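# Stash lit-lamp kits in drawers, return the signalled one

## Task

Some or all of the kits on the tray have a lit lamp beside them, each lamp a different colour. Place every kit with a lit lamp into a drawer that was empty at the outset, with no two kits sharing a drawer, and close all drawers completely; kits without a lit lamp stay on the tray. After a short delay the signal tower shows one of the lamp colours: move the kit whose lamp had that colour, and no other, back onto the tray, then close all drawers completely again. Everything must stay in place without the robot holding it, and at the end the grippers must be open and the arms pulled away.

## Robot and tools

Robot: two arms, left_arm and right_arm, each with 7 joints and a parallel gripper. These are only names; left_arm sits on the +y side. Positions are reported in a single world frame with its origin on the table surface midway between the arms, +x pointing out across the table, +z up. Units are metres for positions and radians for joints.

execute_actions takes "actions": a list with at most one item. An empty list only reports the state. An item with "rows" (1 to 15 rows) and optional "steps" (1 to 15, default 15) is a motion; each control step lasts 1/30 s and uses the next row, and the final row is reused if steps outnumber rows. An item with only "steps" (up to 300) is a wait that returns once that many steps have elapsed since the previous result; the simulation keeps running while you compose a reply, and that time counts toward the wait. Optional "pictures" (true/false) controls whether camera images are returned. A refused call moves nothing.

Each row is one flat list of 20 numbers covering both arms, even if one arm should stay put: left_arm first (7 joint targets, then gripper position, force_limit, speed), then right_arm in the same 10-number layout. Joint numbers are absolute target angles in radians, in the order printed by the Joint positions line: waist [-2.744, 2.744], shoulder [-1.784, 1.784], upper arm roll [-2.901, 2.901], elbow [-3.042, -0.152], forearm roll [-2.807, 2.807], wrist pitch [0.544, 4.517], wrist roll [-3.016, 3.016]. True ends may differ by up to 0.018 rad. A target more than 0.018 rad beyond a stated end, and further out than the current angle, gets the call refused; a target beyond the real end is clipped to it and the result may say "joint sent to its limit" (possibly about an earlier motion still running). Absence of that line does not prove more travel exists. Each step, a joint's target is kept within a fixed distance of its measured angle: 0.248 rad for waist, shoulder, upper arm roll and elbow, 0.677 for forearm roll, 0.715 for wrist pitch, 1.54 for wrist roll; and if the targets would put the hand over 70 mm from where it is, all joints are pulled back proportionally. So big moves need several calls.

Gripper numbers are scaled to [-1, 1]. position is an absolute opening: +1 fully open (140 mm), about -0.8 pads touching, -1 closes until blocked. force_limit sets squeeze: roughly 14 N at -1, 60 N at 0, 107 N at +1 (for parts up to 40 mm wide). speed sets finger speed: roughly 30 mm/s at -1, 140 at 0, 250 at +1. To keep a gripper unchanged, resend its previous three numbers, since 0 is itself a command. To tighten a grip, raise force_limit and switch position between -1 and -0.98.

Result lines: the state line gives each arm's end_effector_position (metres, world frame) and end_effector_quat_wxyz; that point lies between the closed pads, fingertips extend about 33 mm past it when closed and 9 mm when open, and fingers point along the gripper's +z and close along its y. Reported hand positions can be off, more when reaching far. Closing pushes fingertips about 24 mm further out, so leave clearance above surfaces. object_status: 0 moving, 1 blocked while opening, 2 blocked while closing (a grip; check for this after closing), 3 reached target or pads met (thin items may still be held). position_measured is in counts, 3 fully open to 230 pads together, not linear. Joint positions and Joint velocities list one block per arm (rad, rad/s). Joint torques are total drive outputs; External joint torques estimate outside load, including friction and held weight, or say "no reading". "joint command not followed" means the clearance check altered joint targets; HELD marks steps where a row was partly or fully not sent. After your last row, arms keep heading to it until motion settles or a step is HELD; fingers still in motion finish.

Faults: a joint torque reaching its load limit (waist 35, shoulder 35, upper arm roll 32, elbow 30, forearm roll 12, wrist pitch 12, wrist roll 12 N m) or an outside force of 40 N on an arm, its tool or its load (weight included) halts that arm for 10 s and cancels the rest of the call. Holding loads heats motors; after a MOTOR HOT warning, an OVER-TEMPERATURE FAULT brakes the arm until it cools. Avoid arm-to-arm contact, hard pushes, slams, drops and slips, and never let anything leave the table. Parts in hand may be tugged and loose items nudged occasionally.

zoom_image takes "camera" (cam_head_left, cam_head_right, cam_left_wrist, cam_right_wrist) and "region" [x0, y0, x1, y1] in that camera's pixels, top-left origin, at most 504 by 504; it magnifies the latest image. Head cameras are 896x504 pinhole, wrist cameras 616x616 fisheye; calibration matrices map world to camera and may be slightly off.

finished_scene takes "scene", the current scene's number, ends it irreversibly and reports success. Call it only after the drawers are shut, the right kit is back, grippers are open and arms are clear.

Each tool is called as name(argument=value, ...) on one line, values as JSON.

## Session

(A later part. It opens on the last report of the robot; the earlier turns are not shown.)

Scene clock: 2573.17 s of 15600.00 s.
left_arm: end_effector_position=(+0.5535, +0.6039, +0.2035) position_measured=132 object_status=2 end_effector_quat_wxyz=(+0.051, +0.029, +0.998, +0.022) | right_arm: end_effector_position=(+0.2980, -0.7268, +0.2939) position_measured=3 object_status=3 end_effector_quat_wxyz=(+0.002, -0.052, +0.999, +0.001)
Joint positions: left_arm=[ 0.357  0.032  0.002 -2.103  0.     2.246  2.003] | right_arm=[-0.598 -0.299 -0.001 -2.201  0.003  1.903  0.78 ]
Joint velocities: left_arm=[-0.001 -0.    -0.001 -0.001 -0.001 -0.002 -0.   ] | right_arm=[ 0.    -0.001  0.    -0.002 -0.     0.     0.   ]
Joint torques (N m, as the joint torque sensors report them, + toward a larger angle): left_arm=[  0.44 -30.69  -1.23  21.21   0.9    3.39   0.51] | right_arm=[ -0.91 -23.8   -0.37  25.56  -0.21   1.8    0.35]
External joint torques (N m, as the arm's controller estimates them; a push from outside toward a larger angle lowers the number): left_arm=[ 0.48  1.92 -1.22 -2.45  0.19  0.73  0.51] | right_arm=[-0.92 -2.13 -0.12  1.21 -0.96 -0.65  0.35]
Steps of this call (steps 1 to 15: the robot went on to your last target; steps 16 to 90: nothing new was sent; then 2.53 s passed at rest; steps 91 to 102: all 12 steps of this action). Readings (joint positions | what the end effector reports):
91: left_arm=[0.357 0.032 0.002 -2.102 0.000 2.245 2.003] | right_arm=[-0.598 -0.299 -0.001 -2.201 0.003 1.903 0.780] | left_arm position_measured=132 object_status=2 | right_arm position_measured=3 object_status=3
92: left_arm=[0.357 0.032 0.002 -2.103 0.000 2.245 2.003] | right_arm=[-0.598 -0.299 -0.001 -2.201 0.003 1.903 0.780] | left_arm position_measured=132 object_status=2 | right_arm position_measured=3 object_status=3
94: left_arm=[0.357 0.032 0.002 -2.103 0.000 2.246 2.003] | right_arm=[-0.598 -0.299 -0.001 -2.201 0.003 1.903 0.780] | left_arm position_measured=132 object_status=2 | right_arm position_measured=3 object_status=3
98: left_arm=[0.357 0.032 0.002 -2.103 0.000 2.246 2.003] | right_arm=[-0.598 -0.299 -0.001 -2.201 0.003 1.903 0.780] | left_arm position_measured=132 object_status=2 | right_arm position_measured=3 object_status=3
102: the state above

Contact. Release and go regrip the handle.

execute_actions(actions=[{"rows":[[0.36,0.032,0,-2.102,0,2.248,2.01,0.4,-0.2,-0.3,-0.6,-0.3,0,-2.2,0,1.9,0.785,1,0,0]],"steps":12}], pictures=false)

execute_actions(actions=[{"rows":[[0.36,0.02,0,-2.085,0,2.15,2.01,0.4,-0.2,-0.3,-0.6,-0.3,0,-2.2,0,1.9,0.785,1,0,0],[0.36,0.01,0,-2.065,0,2.12,2.01,0.4,-0.2,-0.3,-0.6,-0.3,0,-2.2,0,1.9,0.785,1,0,0],[0.36,0.0,0,-2.05,0,2.12,2.01,0.4,-0.2,-0.3,-0.6,-0.3,0,-2.2,0,1.9,0.785,1,0,0],[0.36,-0.018,0,-2.02,0,2.12,2.01,0.4,-0.2,-0.3,-0.6,-0.3,0,-2.2,0,1.9,0.785,1,0,0]],"steps":12}], pictures=false)

execute_actions(actions=[{"rows":[[0.7,-0.5,0,-2.45,0,2.05,1.6,0.4,-0.2,-0.3,-0.6,-0.3,0,-2.2,0,1.9,0.785,1,0,0]],"steps":15}], pictures=false)

execute_actions(actions=[{"rows":[[1.2,-0.45,0,-2.6,0.3,2.8,1.41,0.4,-0.2,-0.3,-0.6,-0.3,0,-2.2,0,1.9,0.785,1,0,0]],"steps":15}], pictures=false)

execute_actions(actions=[{"rows":[[1.2,-0.1,0,-2.75,0.9,3.6,1.41,0.4,-0.2,-0.3,-0.6,-0.3,0,-2.2,0,1.9,0.785,1,0,0]],"steps":15}], pictures=false)

execute_actions(actions=[{"steps":12}], pictures=false)

execute_actions(actions=[{"rows":[[1.2,-0.1,0,-2.77,1.1,4.0,1.41,0.4,-0.2,-0.3,-0.6,-0.3,0,-2.2,0,1.9,0.785,1,0,0],[1.2,-0.1,0,-2.77,1.1,4.0,1.41,0.4,-0.2,-0.3,-0.6,-0.3,0,-2.2,0,1.9,0.785,1,0,0],[1.2,-0.1,0,-2.77,1.1,4.0,1.41,0.4,-0.2,-0.3,-0.6,-0.3,0,-2.2,0,1.9,0.785,1,0,0],[1.2,0.0,0,-2.77,1.2,4.175,1.41,0.4,-0.2,-0.3,-0.6,-0.3,0,-2.2,0,1.9,0.785,1,0,0],[1.2,0.0,0,-2.77,1.2,4.175,1.41,0.4,-0.2,-0.3,-0.6,-0.3,0,-2.2,0,1.9,0.785,1,0,0],[1.2,0.05,0,-2.77,1.35,4.175,1.41,0.4,-0.2,-0.3,-0.6,-0.3,0,-2.2,0,1.9,0.785,1,0,0],[1.2,0.05,0,-2.77,1.35,4.175,1.41,0.4,-0.2,-0.3,-0.6,-0.3,0,-2.2,0,1.9,0.785,1,0,0],[1.2,0.1,0,-2.77,1.35,4.175,1.41,0.4,-0.2,-0.3,-0.6,-0.3,0,-2.2,0,1.9,0.785,1,0,0],[1.2,0.1,0,-2.77,1.35,4.175,1.41,0.4,-0.2,-0.3,-0.6,-0.3,0,-2.2,0,1.9,0.785,1,0,0],[1.2,0.1,0,-2.77,1.35,4.175,1.41,0.4,-0.2,-0.3,-0.6,-0.3,0,-2.2,0,1.9,0.785,1,0,0],[1.2,0.17,0,-2.77,1.35,4.175,1.41,0.4,-0.2,-0.3,-0.6,-0.3,0,-2.2,0,1.9,0.785,1,0,0],[1.2,0.17,0,-2.77,1.35,4.175,1.41,0.4,-0.2,-0.3,-0.6,-0.3,0,-2.2,0,1.9,0.785,1,0,0],[1.2,0.17,0,-2.77,1.35,4.175,1.41,0.4,-0.2,-0.3,-0.6,-0.3,0,-2.2,0,1.9,0.785,1,0,0],[1.2,0.225,0,-2.77,1.35,4.175,1.41,0.4,-0.2,-0.3,-0.6,-0.3,0,-2.2,0,1.9,0.785,1,0,0]],"steps":15}], pictures=false)

execute_actions(actions=[{"steps":20}], pictures=false)

execute_actions(actions=[{"rows":[[1.14,0.243,0,-2.74,1.3,4.165,1.395,0.25,-0.4,-0.3,-0.6,-0.3,0,-2.2,0,1.9,0.785,1,0,0],[1.14,0.243,0,-2.74,1.3,4.165,1.395,0.25,-0.4,-0.3,-0.6,-0.3,0,-2.2,0,1.9,0.785,1,0,0],[1.14,0.243,0,-2.74,1.3,4.165,1.395,0.25,-0.4,-0.3,-0.6,-0.3,0,-2.2,0,1.9,0.785,1,0,0],[1.14,0.243,0,-2.74,1.3,4.165,1.395,0.25,-0.4,-0.3,-0.6,-0.3,0,-2.2,0,1.9,0.785,1,0,0],[1.082,0.258,0,-2.704,1.248,4.147,1.372,0.25,-0.4,-0.3,-0.6,-0.3,0,-2.2,0,1.9,0.785,1,0,0]],"steps":15}], pictures=false)

execute_actions(actions=[{"steps":15}])

Scene clock: 2631.30 s of 15600.00 s.
left_arm: end_effector_position=(+0.5536, +0.6040, +0.2036) position_measured=78 object_status=0 end_effector_quat_wxyz=(+0.051, +0.029, +0.998, +0.022) | right_arm: end_effector_position=(+0.2980, -0.7268, +0.2939) position_measured=3 object_status=3 end_effector_quat_wxyz=(+0.002, -0.052, +0.999, +0.001)
Joint positions: left_arm=[ 0.357  0.032  0.002 -2.103  0.     2.247  2.003] | right_arm=[-0.598 -0.299 -0.001 -2.201  0.003  1.903  0.78 ]
Joint velocities: left_arm=[ 0.    -0.    -0.002  0.001 -0.    -0.    -0.002] | right_arm=[-0.001  0.    -0.001 -0.     0.001  0.001 -0.   ]
Joint torques (N m, as the joint torque sensors report them, + toward a larger angle): left_arm=[  0.99 -32.8   -1.17  23.94   0.86   2.92   0.32] | right_arm=[ -0.81 -23.79  -0.74  25.01  -0.2    1.78   0.38]
External joint torques (N m, as the arm's controller estimates them; a push from outside toward a larger angle lowers the number): left_arm=[ 1.01 -0.06 -1.19  0.15  0.14  0.24  0.32] | right_arm=[-0.76 -2.12 -0.43  0.62 -0.96 -0.68  0.38]
Steps of this call (steps 1 to 15: the robot went on to your last target; steps 16 to 90: nothing new was sent; then 54.73 s passed at rest; steps 91 to 102: all 12 steps of this action). Readings (joint positions | what the end effector reports):
91: left_arm=[0.357 0.032 0.002 -2.103 0.000 2.247 2.003] | right_arm=[-0.598 -0.299 -0.001 -2.201 0.003 1.903 0.780] | left_arm position_measured=132 object_status=0 | right_arm position_measured=3 object_status=3
92: left_arm=[0.357 0.032 0.002 -2.103 0.000 2.247 2.003] | right_arm=[-0.598 -0.299 -0.001 -2.201 0.003 1.903 0.780] | left_arm position_measured=131 object_status=0 | right_arm position_measured=3 object_status=3
94: left_arm=[0.357 0.032 0.002 -2.103 0.000 2.247 2.003] | right_arm=[-0.598 -0.299 -0.001 -2.201 0.003 1.903 0.780] | left_arm position_measured=115 object_status=0 | right_arm position_measured=3 object_status=3
98: left_arm=[0.357 0.032 0.002 -2.103 0.000 2.247 2.003] | right_arm=[-0.598 -0.299 -0.001 -2.201 0.003 1.903 0.780] | left_arm position_measured=92 object_status=0 | right_arm position_measured=3 object_status=3
102: the state above

Scene clock: 2631.70 s of 15600.00 s.
left_arm: end_effector_position=(+0.5602, +0.6066, +0.2638) position_measured=78 object_status=3 end_effector_quat_wxyz=(+0.064, +0.029, +0.997, +0.028) | right_arm: end_effector_position=(+0.2980, -0.7268, +0.2939) position_measured=3 object_status=3 end_effector_quat_wxyz=(+0.002, -0.052, +0.999, +0.001)
Joint positions: left_arm=[ 0.357 -0.021  0.002 -2.019  0.     2.138  2.003] | right_arm=[-0.598 -0.299 -0.001 -2.201  0.003  1.903  0.78 ]
Joint velocities: left_arm=[ 0.     0.011 -0.     0.001  0.001 -0.082  0.   ] | right_arm=[ 0.001 -0.     0.001  0.     0.    -0.001  0.   ]
Joint torques (N m, as the joint torque sensors report them, + toward a larger angle): left_arm=[  1.12 -29.64  -1.31  23.01   0.97   2.28   0.42] | right_arm=[ -0.93 -23.49  -0.65  25.28  -0.2    1.81   0.36]
External joint torques (N m, as the arm's controller estimates them; a push from outside toward a larger angle lowers the number): left_arm=[ 1.    1.74 -1.4  -1.35  0.2  -0.48  0.42] | right_arm=[-0.98 -1.82 -0.44  0.88 -0.96 -0.65  0.36]
Steps of this call (steps 1 to 12: all 12 steps of this action). Readings (joint positions | what the end effector reports):
1: left_arm=[0.357 0.032 0.002 -2.100 0.000 2.231 2.003] | right_arm=[-0.598 -0.299 -0.001 -2.201 0.003 1.903 0.780] | left_arm position_measured=78 object_status=0 | right_arm position_measured=3 object_status=3
2: left_arm=[0.357 0.029 0.002 -2.092 0.000 2.211 2.003] | right_arm=[-0.598 -0.299 -0.001 -2.201 0.003 1.903 0.780] | left_arm position_measured=78 object_status=0 | right_arm position_measured=3 object_status=3
4: left_arm=[0.357 0.018 0.002 -2.068 0.000 2.180 2.003] | right_arm=[-0.598 -0.299 -0.001 -2.201 0.003 1.903 0.780] | left_arm position_measured=78 object_status=0 | right_arm position_measured=3 object_status=3
8: left_arm=[0.357 -0.017 0.002 -2.025 0.000 2.152 2.003] | right_arm=[-0.598 -0.299 -0.001 -2.201 0.003 1.903 0.780] | left_arm position_measured=78 object_status=3 | right_arm position_measured=3 object_status=3
12: the state above

Scene clock: 2632.20 s of 15600.00 s.
left_arm: end_effector_position=(+0.3404, +0.6773, +0.2829) position_measured=78 object_status=3 end_effector_quat_wxyz=(+0.057, -0.270, +0.961, +0.025) | right_arm: end_effector_position=(+0.2980, -0.7268, +0.2939) position_measured=3 object_status=3 end_effector_quat_wxyz=(+0.002, -0.052, +0.999, +0.001)
Joint positions: left_arm=[ 0.695 -0.494  0.006 -2.435  0.     2.066  1.737] | right_arm=[-0.598 -0.299 -0.001 -2.201  0.003  1.903  0.78 ]
Joint velocities: left_arm=[ 0.046 -0.121 -0.018 -0.136  0.001 -0.068 -0.432] | right_arm=[-0.     0.    -0.    -0.001  0.     0.    -0.002]
Joint torques (N m, as the joint torque sensors report them, + toward a larger angle): left_arm=[ -1.44 -12.51  -3.28  22.24   0.9    2.08  -0.39] | right_arm=[ -0.89 -23.7   -0.4   25.13  -0.25   1.78   0.36]
External joint torques (N m, as the arm's controller estimates them; a push from outside toward a larger angle lowers the number): left_arm=[-0.33 -1.28 -1.59 -1.27  0.17 -0.55 -0.39] | right_arm=[-0.88 -2.15 -0.13  0.84 -1.01 -0.66  0.36]
Steps of this call (steps 1 to 15: all 15 steps of this action). Readings (joint positions | what the end effector reports):
1: left_arm=[0.375 -0.040 -0.008 -2.045 0.000 2.135 1.989] | right_arm=[-0.598 -0.299 -0.001 -2.201 0.003 1.903 0.780] | left_arm position_measured=78 object_status=3 | right_arm position_measured=3 object_status=3
2: left_arm=[0.399 -0.069 -0.012 -2.079 0.000 2.129 1.974] | right_arm=[-0.598 -0.299 -0.001 -2.201 0.003 1.903 0.780] | left_arm position_measured=78 object_status=3 | right_arm position_measured=3 object_status=3
4: left_arm=[0.458 -0.130 -0.012 -2.142 0.000 2.119 1.945] | right_arm=[-0.598 -0.299 -0.001 -2.201 0.003 1.903 0.780] | left_arm position_measured=78 object_status=3 | right_arm position_measured=3 object_status=3
8: left_arm=[0.583 -0.281 -0.004 -2.291 0.000 2.101 1.881] | right_arm=[-0.598 -0.299 -0.001 -2.201 0.003 1.903 0.780] | left_arm position_measured=78 object_status=3 | right_arm position_measured=3 object_status=3
15: the state above

Scene clock: 2632.70 s of 15600.00 s.
left_arm: end_effector_position=(+0.1972, +0.8924, +0.2810) position_measured=78 object_status=3 end_effector_quat_wxyz=(+0.157, -0.462, +0.848, +0.208) | right_arm: end_effector_position=(+0.2980, -0.7268, +0.2939) position_measured=3 object_status=3 end_effector_quat_wxyz=(+0.002, -0.052, +0.999, +0.001)
Joint positions: left_arm=[ 1.161 -0.453  0.002 -2.591  0.26   2.637  1.553] | right_arm=[-0.598 -0.299 -0.001 -2.201  0.003  1.903  0.78 ]
Joint velocities: left_arm=[ 0.589  0.034  0.068 -0.112  0.302  0.942 -0.451] | right_arm=[-0.    -0.001 -0.001 -0.     0.     0.     0.001]
Joint torques (N m, as the joint torque sensors report them, + toward a larger angle): left_arm=[ -4.48 -16.19  -5.17  24.38   1.72   4.54  -0.26] | right_arm=[ -0.53 -23.24  -0.46  24.93  -0.23   1.86   0.35]
External joint torques (N m, as the arm's controller estimates them; a push from outside toward a larger angle lowers the number): left_arm=[ 2.12  1.43  1.82 -0.94  0.91  1.09 -0.26] | right_arm=[-0.48 -1.47 -0.15  0.53 -0.98 -0.6   0.35]
Steps of this call (steps 1 to 15: all 15 steps of this action). Readings (joint positions | what the end effector reports):
1: left_arm=[0.712 -0.495 -0.000 -2.448 0.021 2.103 1.727] | right_arm=[-0.598 -0.299 -0.001 -2.201 0.003 1.903 0.780] | left_arm position_measured=78 object_status=3 | right_arm position_measured=3 object_status=3
2: left_arm=[0.736 -0.492 -0.002 -2.463 0.042 2.145 1.716] | right_arm=[-0.598 -0.299 -0.001 -2.201 0.003 1.903 0.780] | left_arm position_measured=78 object_status=3 | right_arm position_measured=3 object_status=3
4: left_arm=[0.791 -0.484 -0.003 -2.493 0.084 2.227 1.695] | right_arm=[-0.598 -0.299 -0.001 -2.201 0.003 1.903 0.780] | left_arm position_measured=78 object_status=3 | right_arm position_measured=3 object_status=3
8: left_arm=[0.923 -0.468 -0.004 -2.541 0.158 2.381 1.650] | right_arm=[-0.598 -0.299 -0.001 -2.201 0.003 1.903 0.780] | left_arm position_measured=78 object_status=3 | right_arm position_measured=3 object_status=3
15: the state above

Scene clock: 2633.20 s of 15600.00 s.
left_arm: end_effector_position=(+0.3231, +0.8520, +0.1699) position_measured=78 object_status=3 end_effector_quat_wxyz=(+0.276, -0.191, +0.915, +0.222) | right_arm: end_effector_position=(+0.2980, -0.7268, +0.2939) position_measured=3 object_status=3 end_effector_quat_wxyz=(+0.002, -0.052, +0.999, +0.001)
Joint positions: left_arm=[ 1.195 -0.109  0.002 -2.747  0.846  3.43   1.467] | right_arm=[-0.598 -0.299 -0.001 -2.201  0.003  1.903  0.78 ]
Joint velocities: left_arm=[ 0.003  0.133 -0.016 -0.054  0.446  1.001 -0.164] | right_arm=[-0.001  0.001 -0.002 -0.001  0.001  0.    -0.001]
Joint torques (N m, as the joint torque sensors report them, + toward a larger angle): left_arm=[  2.35 -23.78   0.2   18.51  -0.28   4.07  -0.36] | right_arm=[ -0.72 -23.38  -0.73  24.88  -0.22   1.85   0.36]
External joint torques (N m, as the arm's controller estimates them; a push from outside toward a larger angle lowers the number): left_arm=[ 1.29  1.22 -1.06 -1.63  1.    0.98 -0.36] | right_arm=[-0.62 -1.9  -0.37  0.64 -0.97 -0.59  0.36]
Steps of this call (steps 1 to 15: all 15 steps of this action). Readings (joint positions | what the end effector reports):
1: left_arm=[1.175 -0.433 0.008 -2.603 0.339 2.713 1.545] | right_arm=[-0.598 -0.299 -0.001 -2.201 0.003 1.903 0.780] | left_arm position_measured=78 object_status=3 | right_arm position_measured=3 object_status=3
2: left_arm=[1.182 -0.396 0.010 -2.621 0.409 2.781 1.538] | right_arm=[-0.598 -0.299 -0.001 -2.201 0.003 1.903 0.780] | left_arm position_measured=78 object_status=3 | right_arm position_measured=3 object_status=3
4: left_arm=[1.187 -0.318 0.009 -2.658 0.514 2.901 1.527] | right_arm=[-0.598 -0.299 -0.001 -2.201 0.003 1.903 0.780] | left_arm position_measured=78 object_status=3 | right_arm position_measured=3 object_status=3
8: left_arm=[1.191 -0.198 0.007 -2.710 0.669 3.117 1.507] | right_arm=[-0.598 -0.299 -0.001 -2.201 0.003 1.903 0.780] | left_arm position_measured=78 object_status=3 | right_arm position_measured=3 object_status=3
15: the state above

Scene clock: 2633.60 s of 15600.00 s.
left_arm: end_effector_position=(+0.3573, +0.8396, +0.2002) position_measured=78 object_status=3 end_effector_quat_wxyz=(+0.343, -0.167, +0.898, +0.218) | right_arm: end_effector_position=(+0.2980, -0.7268, +0.2939) position_measured=3 object_status=3 end_effector_quat_wxyz=(+0.002, -0.052, +0.999, +0.001)
Joint positions: left_arm=[ 1.197 -0.102  0.002 -2.749  0.895  3.581  1.43 ] | right_arm=[-0.598 -0.299 -0.001 -2.201  0.003  1.903  0.78 ]
Joint velocities: left_arm=[ 0.     0.001 -0.     0.     0.013  0.091 -0.046] | right_arm=[ 0.001  0.    -0.001  0.     0.001 -0.001  0.   ]
Joint torques (N m, as the joint torque sensors report them, + toward a larger angle): left_arm=[  1.53 -20.96  -0.68  17.67  -0.21   3.96  -0.36] | right_arm=[ -0.8  -23.87  -0.64  25.39  -0.28   1.83   0.37]
External joint torques (N m, as the arm's controller estimates them; a push from outside toward a larger angle lowers the number): left_arm=[ 1.48  1.29 -0.91 -0.36  0.77  0.82 -0.35] | right_arm=[-0.77 -2.19 -0.36  1.01 -1.03 -0.62  0.37]
Steps of this call (steps 1 to 12: the robot went on to your last target). Readings (joint positions | what the end effector reports):
1: left_arm=[1.195 -0.106 0.002 -2.748 0.859 3.460 1.462] | right_arm=[-0.598 -0.299 -0.001 -2.201 0.003 1.903 0.780] | left_arm position_measured=78 object_status=3 | right_arm position_measured=3 object_status=3
2: left_arm=[1.195 -0.104 0.002 -2.749 0.868 3.484 1.457] | right_arm=[-0.598 -0.299 -0.001 -2.201 0.003 1.903 0.780] | left_arm position_measured=78 object_status=3 | right_arm position_measured=3 object_status=3
4: left_arm=[1.196 -0.103 0.002 -2.749 0.881 3.521 1.449] | right_arm=[-0.598 -0.299 -0.001 -2.201 0.003 1.903 0.780] | left_arm position_measured=78 object_status=3 | right_arm position_measured=3 object_status=3
8: left_arm=[1.197 -0.102 0.002 -2.749 0.892 3.562 1.438] | right_arm=[-0.598 -0.299 -0.001 -2.201 0.003 1.903 0.780] | left_arm position_measured=78 object_status=3 | right_arm position_measured=3 object_status=3
12: the state above

Scene clock: 2634.10 s of 15600.00 s.
left_arm: end_effector_position=(+0.4266, +0.6583, +0.1689) position_measured=78 object_status=3 end_effector_quat_wxyz=(+0.478, +0.016, +0.878, +0.028) | right_arm: end_effector_position=(+0.2980, -0.7268, +0.2939) position_measured=3 object_status=3 end_effector_quat_wxyz=(+0.002, -0.052, +0.999, +0.001)
Joint positions: left_arm=[ 1.2    0.177  0.001 -2.768  1.303  4.077  1.423] | right_arm=[-0.598 -0.299 -0.001 -2.201  0.003  1.903  0.78 ]
Joint velocities: left_arm=[-0.001  0.744 -0.001 -0.068  0.391  0.533 -0.022] | right_arm=[-0.002 -0.    -0.001 -0.001  0.001 -0.     0.   ]
Joint torques (N m, as the joint torque sensors report them, + toward a larger angle): left_arm=[ -1.16 -33.46  -1.03  13.04  -0.19   4.84  -0.26] | right_arm=[ -1.   -23.38  -0.39  25.18  -0.19   1.78   0.37]
External joint torques (N m, as the arm's controller estimates them; a push from outside toward a larger angle lowers the number): left_arm=[-1.62  1.17 -0.89 -1.57  0.91  0.83 -0.24] | right_arm=[-0.94 -1.75 -0.07  0.85 -0.95 -0.67  0.37]
Steps of this call (steps 1 to 15: all 15 steps of this action). Readings (joint positions | what the end effector reports):
1: left_arm=[1.199 -0.102 0.003 -2.751 0.917 3.614 1.430] | right_arm=[-0.598 -0.299 -0.001 -2.201 0.003 1.903 0.780] | left_arm position_measured=78 object_status=3 | right_arm position_measured=3 object_status=3
2: left_arm=[1.199 -0.102 0.003 -2.754 0.940 3.650 1.429] | right_arm=[-0.598 -0.299 -0.001 -2.201 0.003 1.903 0.780] | left_arm position_measured=78 object_status=3 | right_arm position_measured=3 object_status=3
4: left_arm=[1.199 -0.093 0.002 -2.756 0.988 3.729 1.429] | right_arm=[-0.598 -0.299 -0.001 -2.201 0.003 1.903 0.780] | left_arm position_measured=78 object_status=3 | right_arm position_measured=3 object_status=3
8: left_arm=[1.200 -0.024 0.002 -2.759 1.118 3.870 1.428] | right_arm=[-0.598 -0.299 -0.001 -2.201 0.003 1.903 0.780] | left_arm position_measured=78 object_status=3 | right_arm position_measured=3 object_status=3
15: the state above

Scene clock: 2634.77 s of 15600.00 s.
left_arm: end_effector_position=(+0.4298, +0.6307, +0.1771) position_measured=78 object_status=3 end_effector_quat_wxyz=(+0.508, +0.026, +0.861, -0.010) | right_arm: end_effector_position=(+0.2980, -0.7268, +0.2939) position_measured=3 object_status=3 end_effector_quat_wxyz=(+0.002, -0.052, +0.999, +0.001)
Joint positions: left_arm=[ 1.2    0.223  0.001 -2.772  1.347  4.169  1.417] | right_arm=[-0.598 -0.299 -0.001 -2.201  0.003  1.903  0.78 ]
Joint velocities: left_arm=[ 0.     0.     0.001 -0.001  0.001  0.011 -0.003] | right_arm=[-0.    -0.001 -0.    -0.001  0.001  0.    -0.   ]
Joint torques (N m, as the joint torque sensors report them, + toward a larger angle): left_arm=[ -0.59 -23.53  -1.57  10.75   0.42   3.97  -0.34] | right_arm=[ -0.82 -23.64  -0.43  25.35  -0.22   1.75   0.39]
External joint torques (N m, as the arm's controller estimates them; a push from outside toward a larger angle lowers the number): left_arm=[-0.63  1.95 -0.96  0.49  0.88  0.72 -0.31] | right_arm=[-0.83 -1.96 -0.19  1.01 -0.98 -0.7   0.39]
Steps of this call (steps 1 to 20: the robot went on to your last target). Readings (joint positions | what the end effector reports):
1: left_arm=[1.200 0.197 0.001 -2.771 1.314 4.093 1.422] | right_arm=[-0.598 -0.299 -0.001 -2.201 0.003 1.903 0.780] | left_arm position_measured=78 object_status=3 | right_arm position_measured=3 object_status=3
2: left_arm=[1.200 0.209 0.001 -2.772 1.322 4.106 1.422] | right_arm=[-0.598 -0.299 -0.001 -2.201 0.003 1.903 0.780] | left_arm position_measured=78 object_status=3 | right_arm position_measured=3 object_status=3
4: left_arm=[1.200 0.219 0.001 -2.772 1.333 4.127 1.421] | right_arm=[-0.598 -0.299 -0.001 -2.201 0.003 1.903 0.780] | left_arm position_measured=78 object_status=3 | right_arm position_measured=3 object_status=3
8: left_arm=[1.200 0.223 0.001 -2.772 1.343 4.151 1.419] | right_arm=[-0.598 -0.299 -0.001 -2.201 0.003 1.903 0.780] | left_arm position_measured=78 object_status=3 | right_arm position_measured=3 object_status=3
20: the state above

Scene clock: 2635.27 s of 15600.00 s.
left_arm: end_effector_position=(+0.4705, +0.6313, +0.1796) position_measured=98 object_status=3 end_effector_quat_wxyz=(+0.512, +0.030, +0.858, -0.011) | right_arm: end_effector_position=(+0.2980, -0.7268, +0.2939) position_measured=3 object_status=3 end_effector_quat_wxyz=(+0.002, -0.052, +0.999, +0.001)
Joint positions: left_arm=[ 1.085  0.256 -0.    -2.706  1.254  4.153  1.389] | right_arm=[-0.598 -0.299 -0.001 -2.201  0.003  1.903  0.78 ]
Joint velocities: left_arm=[-0.003  0.003  0.001  0.003 -0.028 -0.012 -0.035] | right_arm=[-0.001 -0.    -0.    -0.    -0.001 -0.001 -0.   ]
Joint torques (N m, as the joint torque sensors report them, + toward a larger angle): left_arm=[ -1.98 -25.13  -0.32  11.32  -0.92   2.68  -0.2 ] | right_arm=[ -0.85 -23.57  -0.35  25.31  -0.23   1.76   0.41]
External joint torques (N m, as the arm's controller estimates them; a push from outside toward a larger angle lowers the number): left_arm=[-2.09  2.3   0.29  0.15 -0.39 -0.56 -0.18] | right_arm=[-0.81 -1.88 -0.06  0.93 -0.98 -0.7   0.41]
Steps of this call (steps 1 to 15: all 15 steps of this action). Readings (joint positions | what the end effector reports):
1: left_arm=[1.188 0.227 0.004 -2.765 1.337 4.169 1.416] | right_arm=[-0.598 -0.299 -0.001 -2.201 0.003 1.903 0.780] | left_arm position_measured=78 object_status=0 | right_arm position_measured=3 object_status=3
2: left_arm=[1.173 0.232 0.004 -2.756 1.328 4.169 1.414] | right_arm=[-0.598 -0.299 -0.001 -2.201 0.003 1.903 0.780] | left_arm position_measured=83 object_status=0 | right_arm position_measured=3 object_status=3
4: left_arm=[1.154 0.237 0.001 -2.747 1.318 4.169 1.412] | right_arm=[-0.598 -0.299 -0.001 -2.201 0.003 1.903 0.780] | left_arm position_measured=95 object_status=0 | right_arm position_measured=3 object_status=3
8: left_arm=[1.097 0.252 0.000 -2.713 1.273 4.159 1.400] | right_arm=[-0.598 -0.299 -0.001 -2.201 0.003 1.903 0.780] | left_arm position_measured=98 object_status=0 | right_arm position_measured=3 object_status=3
15: the state above

Scene clock: 2635.77 s of 15600.00 s.
left_arm: end_effector_position=(+0.4706, +0.6324, +0.1792) position_measured=98 object_status=3 end_effector_quat_wxyz=(+0.512, +0.025, +0.859, -0.013) | right_arm: end_effector_position=(+0.2980, -0.7268, +0.2939) position_measured=3 object_status=3 end_effector_quat_wxyz=(+0.002, -0.052, +0.999, +0.001)
Joint positions: left_arm=[ 1.085  0.256 -0.    -2.706  1.251  4.151  1.381] | right_arm=[-0.598 -0.299 -0.001 -2.201  0.003  1.903  0.78 ]
Joint velocities: left_arm=[-0.002 -0.     0.     0.     0.    -0.001 -0.006] | right_arm=[-0.     0.     0.001 -0.001  0.001 -0.    -0.001]
Joint torques (N m, as the joint torque sensors report them, + toward a larger angle): left_arm=[ -2.3  -26.27  -0.06  11.97  -1.16   2.75  -0.25] | right_arm=[ -0.74 -23.46  -0.3   25.1   -0.2    1.83   0.38]
External joint torques (N m, as the arm's controller estimates them; a push from outside toward a larger angle lowers the number): left_arm=[-2.22  1.18  0.73  0.76 -0.65 -0.5  -0.22] | right_arm=[-0.63 -1.81  0.07  0.76 -0.95 -0.62  0.38]
Steps of this call (steps 1 to 15: the robot went on to your last target). Readings (joint positions | what the end effector reports):
1: left_arm=[1.085 0.256 -0.000 -2.706 1.253 4.153 1.388] | right_arm=[-0.598 -0.299 -0.001 -2.201 0.003 1.903 0.780] | left_arm position_measured=98 object_status=3 | right_arm position_measured=3 object_status=3
2: left_arm=[1.085 0.256 -0.000 -2.706 1.253 4.152 1.387] | right_arm=[-0.598 -0.299 -0.001 -2.201 0.003 1.903 0.780] | left_arm position_measured=98 object_status=3 | right_arm position_measured=3 object_status=3
4: left_arm=[1.085 0.256 -0.000 -2.706 1.252 4.152 1.385] | right_arm=[-0.598 -0.299 -0.001 -2.201 0.003 1.903 0.780] | left_arm position_measured=98 object_status=3 | right_arm position_measured=3 object_status=3
8: left_arm=[1.085 0.256 -0.000 -2.706 1.251 4.152 1.383] | right_arm=[-0.598 -0.299 -0.001 -2.201 0.003 1.903 0.780] | left_arm position_measured=98 object_status=3 | right_arm position_measured=3 object_status=3
15: the state above
All arms were judged still, so your last target was given up. Only a new action makes them travel on or press farther. Fingers that are still opening or closing keep moving.
camera_calibration (this result's frames):
cam_left_wrist: T_world_to_cam=[[0.17939, 0.97679, 0.117051, -0.714873], [0.0521931, -0.128263, 0.990366, -0.107843], [0.982392, -0.171553, -0.0739909, -0.149972], [0, 0, 0, 1]] pos_world=[0.281201, 0.65872, 0.179384]
cam_right_wrist: T_world_to_cam=[[-0.103113, 0.994503, 0.0182018, 0.745323], [0.915792, 0.0877784, 0.391943, -0.332927], [0.388191, 0.0570834, -0.919809, 0.372346], [0, 0, 0, 1]] pos_world=[0.237203, -0.733257, 0.45941]

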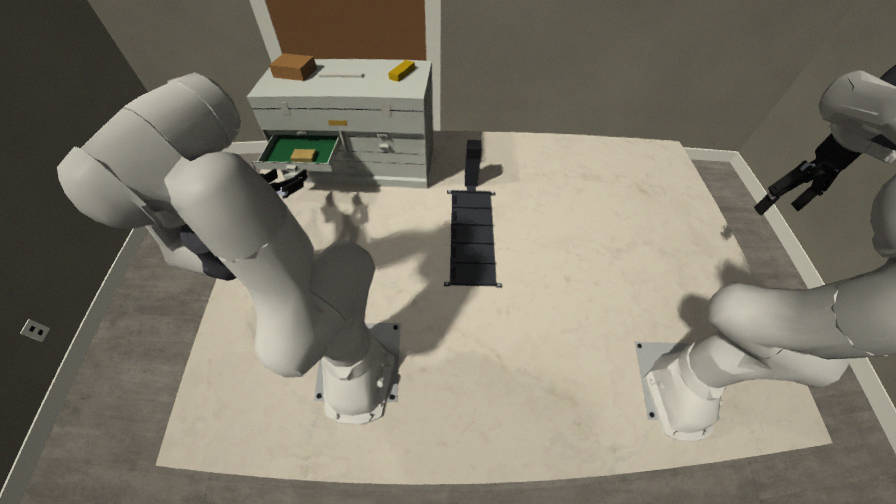

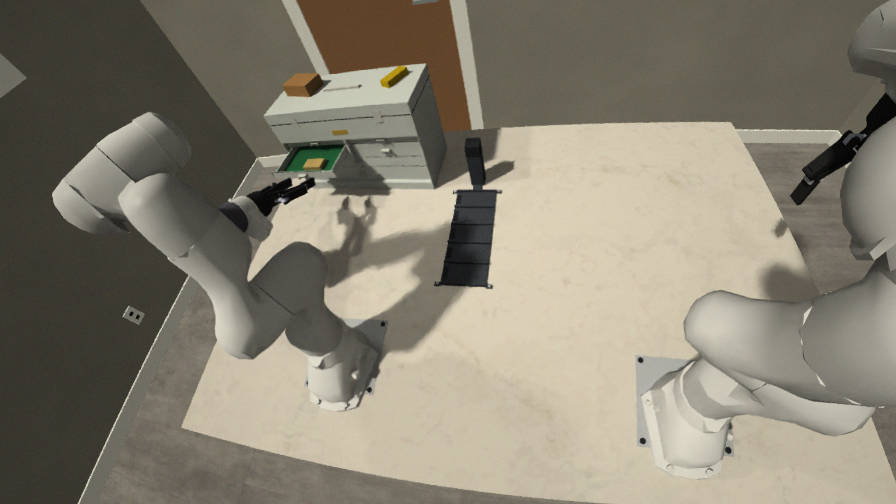

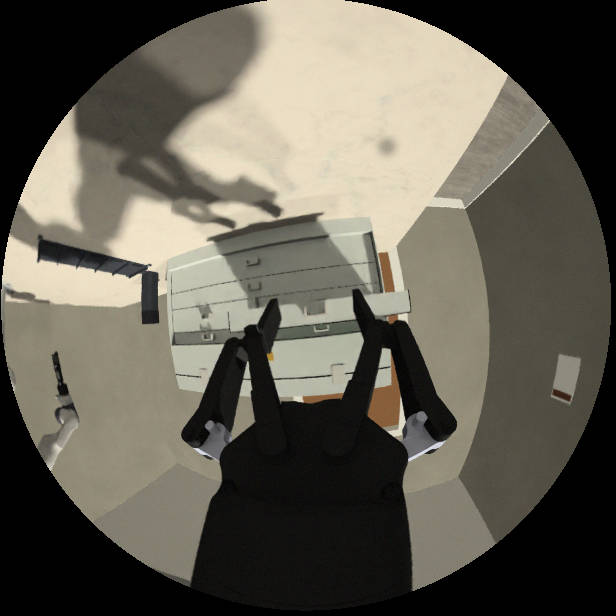

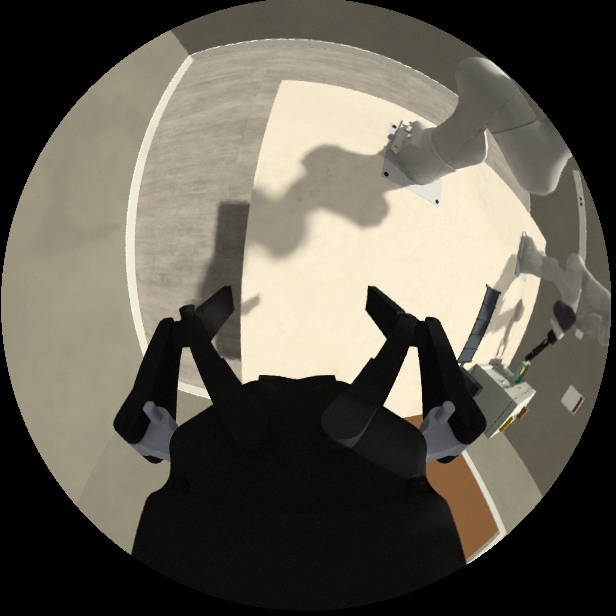

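execute_actions(actions=[{"rows":[[1.082,0.258,0,-2.704,1.248,4.147,1.372,-1,-0.4,-0.3,-0.6,-0.3,0,-2.2,0,1.9,0.785,1,0,0]],"steps":15}], pictures=false)

execute_actions(actions=[{"steps":10}], pictures=false)

execute_actions(actions=[{"rows":[[1.059,0.264,0,-2.693,1.23,4.143,1.372,-1,-0.4,-0.3,-0.6,-0.3,0,-2.2,0,1.9,0.785,1,0,0],[1.059,0.264,0,-2.693,1.23,4.143,1.372,-1,-0.4,-0.3,-0.6,-0.3,0,-2.2,0,1.9,0.785,1,0,0],[1.059,0.264,0,-2.693,1.23,4.14,1.372,-1,-0.4,-0.3,-0.6,-0.3,0,-2.2,0,1.9,0.785,1,0,0],[1.031,0.271,0,-2.678,1.205,4.135,1.365,-1,-0.4,-0.3,-0.6,-0.3,0,-2.2,0,1.9,0.785,1,0,0],[1.031,0.271,0,-2.678,1.205,4.133,1.365,-1,-0.4,-0.3,-0.6,-0.3,0,-2.2,0,1.9,0.785,1,0,0],[1.031,0.271,0,-2.678,1.205,4.13,1.365,-1,-0.4,-0.3,-0.6,-0.3,0,-2.2,0,1.9,0.785,1,0,0],[1.003,0.278,0,-2.663,1.18,4.126,1.358,-1,-0.4,-0.3,-0.6,-0.3,0,-2.2,0,1.9,0.785,1,0,0],[1.003,0.278,0,-2.663,1.18,4.122,1.358,-1,-0.4,-0.3,-0.6,-0.3,0,-2.2,0,1.9,0.785,1,0,0],[1.003,0.278,0,-2.663,1.18,4.118,1.358,-1,-0.4,-0.3,-0.6,-0.3,0,-2.2,0,1.9,0.785,1,0,0],[0.971,0.287,0,-2.644,1.152,4.114,1.35,-1,-0.4,-0.3,-0.6,-0.3,0,-2.2,0,1.9,0.785,1,0,0],[0.971,0.287,0,-2.644,1.152,4.11,1.35,-1,-0.4,-0.3,-0.6,-0.3,0,-2.2,0,1.9,0.785,1,0,0],[0.971,0.287,0,-2.644,1.152,4.106,1.35,-1,-0.4,-0.3,-0.6,-0.3,0,-2.2,0,1.9,0.785,1,0,0],[0.94,0.296,0,-2.624,1.125,4.102,1.342,-1,-0.4,-0.3,-0.6,-0.3,0,-2.2,0,1.9,0.785,1,0,0],[0.94,0.296,0,-2.624,1.125,4.098,1.342,-1,-0.4,-0.3,-0.6,-0.3,0,-2.2,0,1.9,0.785,1,0,0],[0.94,0.296,0,-2.624,1.125,4.094,1.342,-1,-0.4,-0.3,-0.6,-0.3,0,-2.2,0,1.9,0.785,1,0,0]],"steps":15}], pictures=false)

execute_actions(actions=[{"rows":[[0.908,0.305,0,-2.603,1.097,4.09,1.335,-1,-0.4,-0.3,-0.6,-0.3,0,-2.2,0,1.9,0.785,1,0,0],[0.908,0.305,0,-2.603,1.097,4.086,1.335,-1,-0.4,-0.3,-0.6,-0.3,0,-2.2,0,1.9,0.785,1,0,0],[0.908,0.305,0,-2.603,1.097,4.082,1.335,-1,-0.4,-0.3,-0.6,-0.3,0,-2.2,0,1.9,0.785,1,0,0],[0.876,0.315,0,-2.581,1.072,4.078,1.328,-1,-0.4,-0.3,-0.6,-0.3,0,-2.2,0,1.9,0.785,1,0,0],[0.876,0.315,0,-2.581,1.072,4.074,1.328,-1,-0.4,-0.3,-0.6,-0.3,0,-2.2,0,1.9,0.785,1,0,0],[0.876,0.315,0,-2.581,1.072,4.07,1.328,-1,-0.4,-0.3,-0.6,-0.3,0,-2.2,0,1.9,0.785,1,0,0],[0.853,0.329,0,-2.552,1.06,4.066,1.316,-1,-0.4,-0.3,-0.6,-0.3,0,-2.2,0,1.9,0.785,1,0,0],[0.853,0.329,0,-2.552,1.06,4.062,1.316,-1,-0.4,-0.3,-0.6,-0.3,0,-2.2,0,1.9,0.785,1,0,0],[0.853,0.329,0,-2.552,1.06,4.058,1.316,-1,-0.4,-0.3,-0.6,-0.3,0,-2.2,0,1.9,0.785,1,0,0],[0.83,0.344,0,-2.522,1.048,4.054,1.303,-1,-0.4,-0.3,-0.6,-0.3,0,-2.2,0,1.9,0.785,1,0,0],[0.83,0.344,0,-2.522,1.048,4.05,1.303,-1,-0.4,-0.3,-0.6,-0.3,0,-2.2,0,1.9,0.785,1,0,0],[0.83,0.344,0,-2.522,1.048,4.046,1.303,-1,-0.4,-0.3,-0.6,-0.3,0,-2.2,0,1.9,0.785,1,0,0],[0.807,0.359,0,-2.492,1.037,4.044,1.29,-1,-0.4,-0.3,-0.6,-0.3,0,-2.2,0,1.9,0.785,1,0,0]],"steps":15}], pictures=false)

execute_actions(actions=[{"rows":[[0.807,0.359,0,-2.492,1.037,4.044,1.29,-1,-0.4,-0.3,-0.6,-0.3,0,-2.2,0,1.9,0.785,1,0,0],[0.807,0.359,0,-2.492,1.037,4.044,1.29,-1,-0.4,-0.3,-0.6,-0.3,0,-2.2,0,1.9,0.785,1,0,0],[0.795,0.367,0,-2.476,1.03,4.038,1.285,-1,-0.4,-0.3,-0.6,-0.3,0,-2.2,0,1.9,0.785,1,0,0],[0.795,0.367,0,-2.476,1.03,4.038,1.285,-1,-0.4,-0.3,-0.6,-0.3,0,-2.2,0,1.9,0.785,1,0,0],[0.795,0.367,0,-2.476,1.03,4.038,1.285,-1,-0.4,-0.3,-0.6,-0.3,0,-2.2,0,1.9,0.785,1,0,0],[0.795,0.367,0,-2.476,1.03,4.038,1.285,-1,-0.4,-0.3,-0.6,-0.3,0,-2.2,0,1.9,0.785,1,0,0],[0.784,0.375,0,-2.461,1.025,4.033,1.28,-1,-0.4,-0.3,-0.6,-0.3,0,-2.2,0,1.9,0.785,1,0,0]],"steps":15}], pictures=false)

execute_actions(actions=[{"rows":[[0.778,0.379,0,-2.453,1.02,4.029,1.277,-1,-0.4,-0.3,-0.6,-0.3,0,-2.2,0,1.9,0.785,1,0,0]],"steps":15}], pictures=false)

Scene clock: 2692.70 s of 15600.00 s.
left_arm: end_effector_position=(+0.4707, +0.6325, +0.1790) position_measured=178 object_status=0 end_effector_quat_wxyz=(+0.511, +0.024, +0.859, -0.013) | right_arm: end_effector_position=(+0.2980, -0.7268, +0.2939) position_measured=3 object_status=3 end_effector_quat_wxyz=(+0.002, -0.052, +0.999, +0.001)
Joint positions: left_arm=[ 1.085  0.256 -0.    -2.705  1.25   4.15   1.379] | right_arm=[-0.598 -0.299 -0.001 -2.201  0.003  1.903  0.78 ]
Joint velocities: left_arm=[-0.001 -0.001 -0.001  0.002 -0.    -0.002 -0.   ] | right_arm=[ 0.    -0.001 -0.     0.001  0.    -0.     0.001]
Joint torques (N m, as the joint torque sensors report them, + toward a larger angle): left_arm=[ -1.82 -26.37  -0.99  11.79  -1.     2.84  -0.3 ] | right_arm=[ -1.1  -23.34  -0.68  25.48  -0.24   1.86   0.37]
External joint torques (N m, as the arm's controller estimates them; a push from outside toward a larger angle lowers the number): left_arm=[-1.78  1.26 -0.23  0.5  -0.47 -0.43 -0.28] | right_arm=[-1.09 -1.55 -0.42  1.03 -1.   -0.61  0.37]
Steps of this call (steps 1 to 90: nothing new was sent; then 53.43 s passed at rest; steps 91 to 105: all 15 steps of this action). Readings (joint positions | what the end effector reports):
91: left_arm=[1.085 0.256 -0.000 -2.705 1.251 4.151 1.379] | right_arm=[-0.598 -0.299 -0.001 -2.201 0.003 1.903 0.780] | left_arm position_measured=98 object_status=0 | right_arm position_measured=3 object_status=3
92: left_arm=[1.085 0.256 -0.000 -2.705 1.251 4.151 1.379] | right_arm=[-0.598 -0.299 -0.001 -2.201 0.003 1.903 0.780] | left_arm position_measured=103 object_status=0 | right_arm position_measured=3 object_status=3
94: left_arm=[1.085 0.256 -0.000 -2.705 1.251 4.151 1.379] | right_arm=[-0.598 -0.299 -0.001 -2.201 0.003 1.903 0.780] | left_arm position_measured=114 object_status=0 | right_arm position_measured=3 object_status=3
98: left_arm=[1.085 0.256 -0.000 -2.705 1.251 4.151 1.379] | right_arm=[-0.598 -0.299 -0.001 -2.201 0.003 1.903 0.780] | left_arm position_measured=137 object_status=0 | right_arm position_measured=3 object_status=3
105: the state above

Scene clock: 2693.03 s of 15600.00 s.
left_arm: end_effector_position=(+0.4710, +0.6313, +0.1790) position_measured=192 object_status=2 end_effector_quat_wxyz=(+0.512, +0.025, +0.859, -0.014) | right_arm: end_effector_position=(+0.2980, -0.7268, +0.2939) position_measured=3 object_status=3 end_effector_quat_wxyz=(+0.002, -0.052, +0.999, +0.001)
Joint positions: left_arm=[ 1.083  0.256 -0.001 -2.706  1.251  4.151  1.379] | right_arm=[-0.598 -0.299 -0.001 -2.201  0.003  1.903  0.78 ]
Joint velocities: left_arm=[ 0.001  0.    -0.001 -0.001 -0.001 -0.     0.   ] | right_arm=[ 0.001  0.002  0.002  0.001  0.001 -0.002  0.001]
Joint torques (N m, as the joint torque sensors report them, + toward a larger angle): left_arm=[ -1.73 -26.09   0.06  11.71  -1.1    2.83  -0.33] | right_arm=[ -0.84 -23.55  -0.57  25.12  -0.24   1.79   0.39]
External joint torques (N m, as the arm's controller estimates them; a push from outside toward a larger angle lowers the number): left_arm=[-1.71  1.42  0.81  0.47 -0.57 -0.44 -0.3 ] | right_arm=[-0.94 -1.93 -0.42  0.74 -1.   -0.67  0.39]
Steps of this call (steps 1 to 10: the robot went on to your last target). Readings (joint positions | what the end effector reports):
1: left_arm=[1.084 0.256 -0.001 -2.706 1.252 4.151 1.379] | right_arm=[-0.598 -0.299 -0.001 -2.201 0.003 1.903 0.780] | left_arm position_measured=184 object_status=0 | right_arm position_measured=3 object_status=3
2: left_arm=[1.083 0.256 -0.001 -2.706 1.251 4.151 1.379] | right_arm=[-0.598 -0.299 -0.001 -2.201 0.003 1.903 0.780] | left_arm position_measured=189 object_status=0 | right_arm position_measured=3 object_status=3
4: left_arm=[1.083 0.256 -0.001 -2.706 1.251 4.151 1.379] | right_arm=[-0.598 -0.299 -0.001 -2.201 0.003 1.903 0.780] | left_arm position_measured=192 object_status=0 | right_arm position_measured=3 object_status=3
8: left_arm=[1.083 0.256 -0.001 -2.706 1.251 4.151 1.379] | right_arm=[-0.598 -0.299 -0.001 -2.201 0.003 1.903 0.780] | left_arm position_measured=192 object_status=2 | right_arm position_measured=3 object_status=3
10: the state above

Scene clock: 2693.53 s of 15600.00 s.
left_arm: end_effector_position=(+0.5163, +0.6283, +0.1784) position_measured=192 object_status=2 end_effector_quat_wxyz=(+0.511, +0.030, +0.859, -0.010) | right_arm: end_effector_position=(+0.2980, -0.7268, +0.2939) position_measured=3 object_status=3 end_effector_quat_wxyz=(+0.002, -0.052, +0.999, +0.001)
Joint positions: left_arm=[ 0.957  0.29   0.002 -2.634  1.148  4.114  1.36 ] | right_arm=[-0.598 -0.299 -0.001 -2.201  0.003  1.903  0.78 ]
Joint velocities: left_arm=[-0.199  0.042 -0.014  0.128 -0.18  -0.1   -0.054] | right_arm=[-0.     0.    -0.    -0.     0.001 -0.001  0.001]
Joint torques (N m, as the joint torque sensors report them, + toward a larger angle): left_arm=[ -1.54 -27.94  -1.95  11.71  -0.73   2.63   0.07] | right_arm=[ -1.1  -23.17  -0.25  25.37  -0.28   1.79   0.37]
External joint torques (N m, as the arm's controller estimates them; a push from outside toward a larger angle lowers the number): left_arm=[-4.    1.95 -3.4   0.39  0.09 -0.6   0.1 ] | right_arm=[-1.1  -1.46  0.01  0.97 -1.03 -0.67  0.37]
Steps of this call (steps 1 to 15: all 15 steps of this action). Readings (joint positions | what the end effector reports):
1: left_arm=[1.079 0.257 0.000 -2.704 1.248 4.151 1.379] | right_arm=[-0.598 -0.299 -0.001 -2.201 0.003 1.903 0.780] | left_arm position_measured=192 object_status=2 | right_arm position_measured=3 object_status=3
2: left_arm=[1.074 0.259 0.000 -2.701 1.244 4.150 1.378] | right_arm=[-0.598 -0.299 -0.001 -2.201 0.003 1.903 0.780] | left_arm position_measured=192 object_status=2 | right_arm position_measured=3 object_status=3
4: left_arm=[1.061 0.263 0.001 -2.694 1.234 4.147 1.377] | right_arm=[-0.598 -0.299 -0.001 -2.201 0.003 1.903 0.780] | left_arm position_measured=192 object_status=2 | right_arm position_measured=3 object_status=3
8: left_arm=[1.026 0.272 0.002 -2.675 1.206 4.138 1.373] | right_arm=[-0.598 -0.299 -0.001 -2.201 0.003 1.903 0.780] | left_arm position_measured=192 object_status=2 | right_arm position_measured=3 object_status=3
15: the state above

Scene clock: 2694.03 s of 15600.00 s.
left_arm: end_effector_position=(+0.5776, +0.6243, +0.1776) position_measured=192 object_status=2 end_effector_quat_wxyz=(+0.511, +0.036, +0.859, -0.009) | right_arm: end_effector_position=(+0.2980, -0.7268, +0.2939) position_measured=3 object_status=3 end_effector_quat_wxyz=(+0.002, -0.052, +0.999, +0.001)
Joint positions: left_arm=[ 0.821  0.352  0.002 -2.508  1.049  4.056  1.317] | right_arm=[-0.598 -0.299 -0.001 -2.201  0.003  1.903  0.78 ]
Joint velocities: left_arm=[-0.147  0.087 -0.005  0.179 -0.093 -0.082 -0.096] | right_arm=[ 0.001 -0.    -0.002  0.001  0.     0.     0.001]
Joint torques (N m, as the joint torque sensors report them, + toward a larger angle): left_arm=[ -1.7  -33.53  -1.82  14.1   -0.76   3.53   0.19] | right_arm=[ -0.81 -23.42  -0.62  25.1   -0.23   1.81   0.34]
External joint torques (N m, as the arm's controller estimates them; a push from outside toward a larger angle lowers the number): left_arm=[-3.97  0.11 -2.98  1.56  0.12  0.29  0.23] | right_arm=[-0.8  -1.78 -0.35  0.73 -0.98 -0.65  0.34]
Steps of this call (steps 1 to 15: all 15 steps of this action). Readings (joint positions | what the end effector reports):
1: left_arm=[0.945 0.294 0.003 -2.627 1.137 4.111 1.358] | right_arm=[-0.598 -0.299 -0.001 -2.201 0.003 1.903 0.780] | left_arm position_measured=192 object_status=2 | right_arm position_measured=3 object_status=3
2: left_arm=[0.934 0.298 0.003 -2.619 1.127 4.107 1.355] | right_arm=[-0.598 -0.299 -0.001 -2.201 0.003 1.903 0.780] | left_arm position_measured=192 object_status=2 | right_arm position_measured=3 object_status=3
4: left_arm=[0.914 0.304 0.003 -2.606 1.110 4.099 1.351] | right_arm=[-0.598 -0.299 -0.001 -2.201 0.003 1.903 0.780] | left_arm position_measured=192 object_status=2 | right_arm position_measured=3 object_status=3
8: left_arm=[0.875 0.320 0.003 -2.572 1.080 4.082 1.341] | right_arm=[-0.598 -0.299 -0.001 -2.201 0.003 1.903 0.780] | left_arm position_measured=192 object_status=2 | right_arm position_measured=3 object_status=3
15: the state above

Scene clock: 2694.53 s of 15600.00 s.
left_arm: end_effector_position=(+0.5954, +0.6231, +0.1773) position_measured=192 object_status=2 end_effector_quat_wxyz=(+0.511, +0.032, +0.859, -0.012) | right_arm: end_effector_position=(+0.2980, -0.7268, +0.2939) position_measured=3 object_status=3 end_effector_quat_wxyz=(+0.002, -0.052, +0.999, +0.001)
Joint positions: left_arm=[ 0.787  0.374  0.002 -2.465  1.029  4.037  1.289] | right_arm=[-0.598 -0.299 -0.001 -2.201  0.003  1.903  0.78 ]
Joint velocities: left_arm=[-0.005  0.001 -0.001  0.005 -0.003 -0.005 -0.021] | right_arm=[-0.    -0.001  0.001 -0.     0.    -0.    -0.   ]
Joint torques (N m, as the joint torque sensors report them, + toward a larger angle): left_arm=[ -1.96 -33.13  -2.22  16.23  -1.48   2.72   0.04] | right_arm=[ -0.64 -23.77  -0.76  25.13  -0.23   1.8    0.33]
External joint torques (N m, as the arm's controller estimates them; a push from outside toward a larger angle lowers the number): left_arm=[-2.    0.85 -1.39  2.1  -0.71 -0.49  0.06] | right_arm=[-0.7  -2.16 -0.58  0.79 -0.98 -0.65  0.33]
Steps of this call (steps 1 to 15: all 15 steps of this action). Readings (joint positions | what the end effector reports):
1: left_arm=[0.817 0.355 0.002 -2.503 1.046 4.054 1.314] | right_arm=[-0.598 -0.299 -0.001 -2.201 0.003 1.903 0.780] | left_arm position_measured=192 object_status=2 | right_arm position_measured=3 object_status=3
2: left_arm=[0.814 0.356 0.002 -2.500 1.045 4.052 1.311] | right_arm=[-0.598 -0.299 -0.001 -2.201 0.003 1.903 0.780] | left_arm position_measured=192 object_status=2 | right_arm position_measured=3 object_status=3
4: left_arm=[0.806 0.362 0.002 -2.490 1.040 4.048 1.306] | right_arm=[-0.598 -0.299 -0.001 -2.201 0.003 1.903 0.780] | left_arm position_measured=192 object_status=2 | right_arm position_measured=3 object_status=3
8: left_arm=[0.794 0.370 0.002 -2.474 1.033 4.042 1.298] | right_arm=[-0.598 -0.299 -0.001 -2.201 0.003 1.903 0.780] | left_arm position_measured=192 object_status=2 | right_arm position_measured=3 object_status=3
15: the state above

Scene clock: 2695.03 s of 15600.00 s.
left_arm: end_effector_position=(+0.5980, +0.6229, +0.1772) position_measured=192 object_status=2 end_effector_quat_wxyz=(+0.511, +0.030, +0.859, -0.013) | right_arm: end_effector_position=(+0.2980, -0.7268, +0.2939) position_measured=3 object_status=3 end_effector_quat_wxyz=(+0.002, -0.052, +0.999, +0.001)
Joint positions: left_arm=[ 0.782  0.377  0.002 -2.459  1.026  4.035  1.282] | right_arm=[-0.598 -0.299 -0.001 -2.201  0.003  1.903  0.78 ]
Joint velocities: left_arm=[-0.002  0.001 -0.001 -0.001 -0.002  0.    -0.003] | right_arm=[ 0.001 -0.001 -0.001  0.     0.001  0.    -0.001]
Joint torques (N m, as the joint torque sensors report them, + toward a larger angle): left_arm=[ -3.27 -32.19  -2.1   16.98  -2.19   2.43  -0.17] | right_arm=[ -0.84 -23.44  -0.46  25.1   -0.22   1.79   0.4 ]
External joint torques (N m, as the arm's controller estimates them; a push from outside toward a larger angle lowers the number): left_arm=[-3.21  1.92 -1.17  2.79 -1.43 -0.78 -0.14] | right_arm=[-0.76 -1.64 -0.12  0.67 -0.97 -0.67  0.4 ]
Steps of this call (steps 1 to 15: all 15 steps of this action). Readings (joint positions | what the end effector reports):
1: left_arm=[0.786 0.375 0.002 -2.463 1.028 4.037 1.288] | right_arm=[-0.598 -0.299 -0.001 -2.201 0.003 1.903 0.780] | left_arm position_measured=192 object_status=2 | right_arm position_measured=3 object_status=3
2: left_arm=[0.784 0.376 0.002 -2.461 1.027 4.036 1.287] | right_arm=[-0.598 -0.299 -0.001 -2.201 0.003 1.903 0.780] | left_arm position_measured=192 object_status=2 | right_arm position_measured=3 object_status=3
4: left_arm=[0.783 0.377 0.002 -2.459 1.026 4.035 1.286] | right_arm=[-0.598 -0.299 -0.001 -2.201 0.003 1.903 0.780] | left_arm position_measured=192 object_status=2 | right_arm position_measured=3 object_status=3
8: left_arm=[0.782 0.377 0.002 -2.459 1.026 4.035 1.284] | right_arm=[-0.598 -0.299 -0.001 -2.201 0.003 1.903 0.780] | left_arm position_measured=192 object_status=2 | right_arm position_measured=3 object_status=3
15: the state above


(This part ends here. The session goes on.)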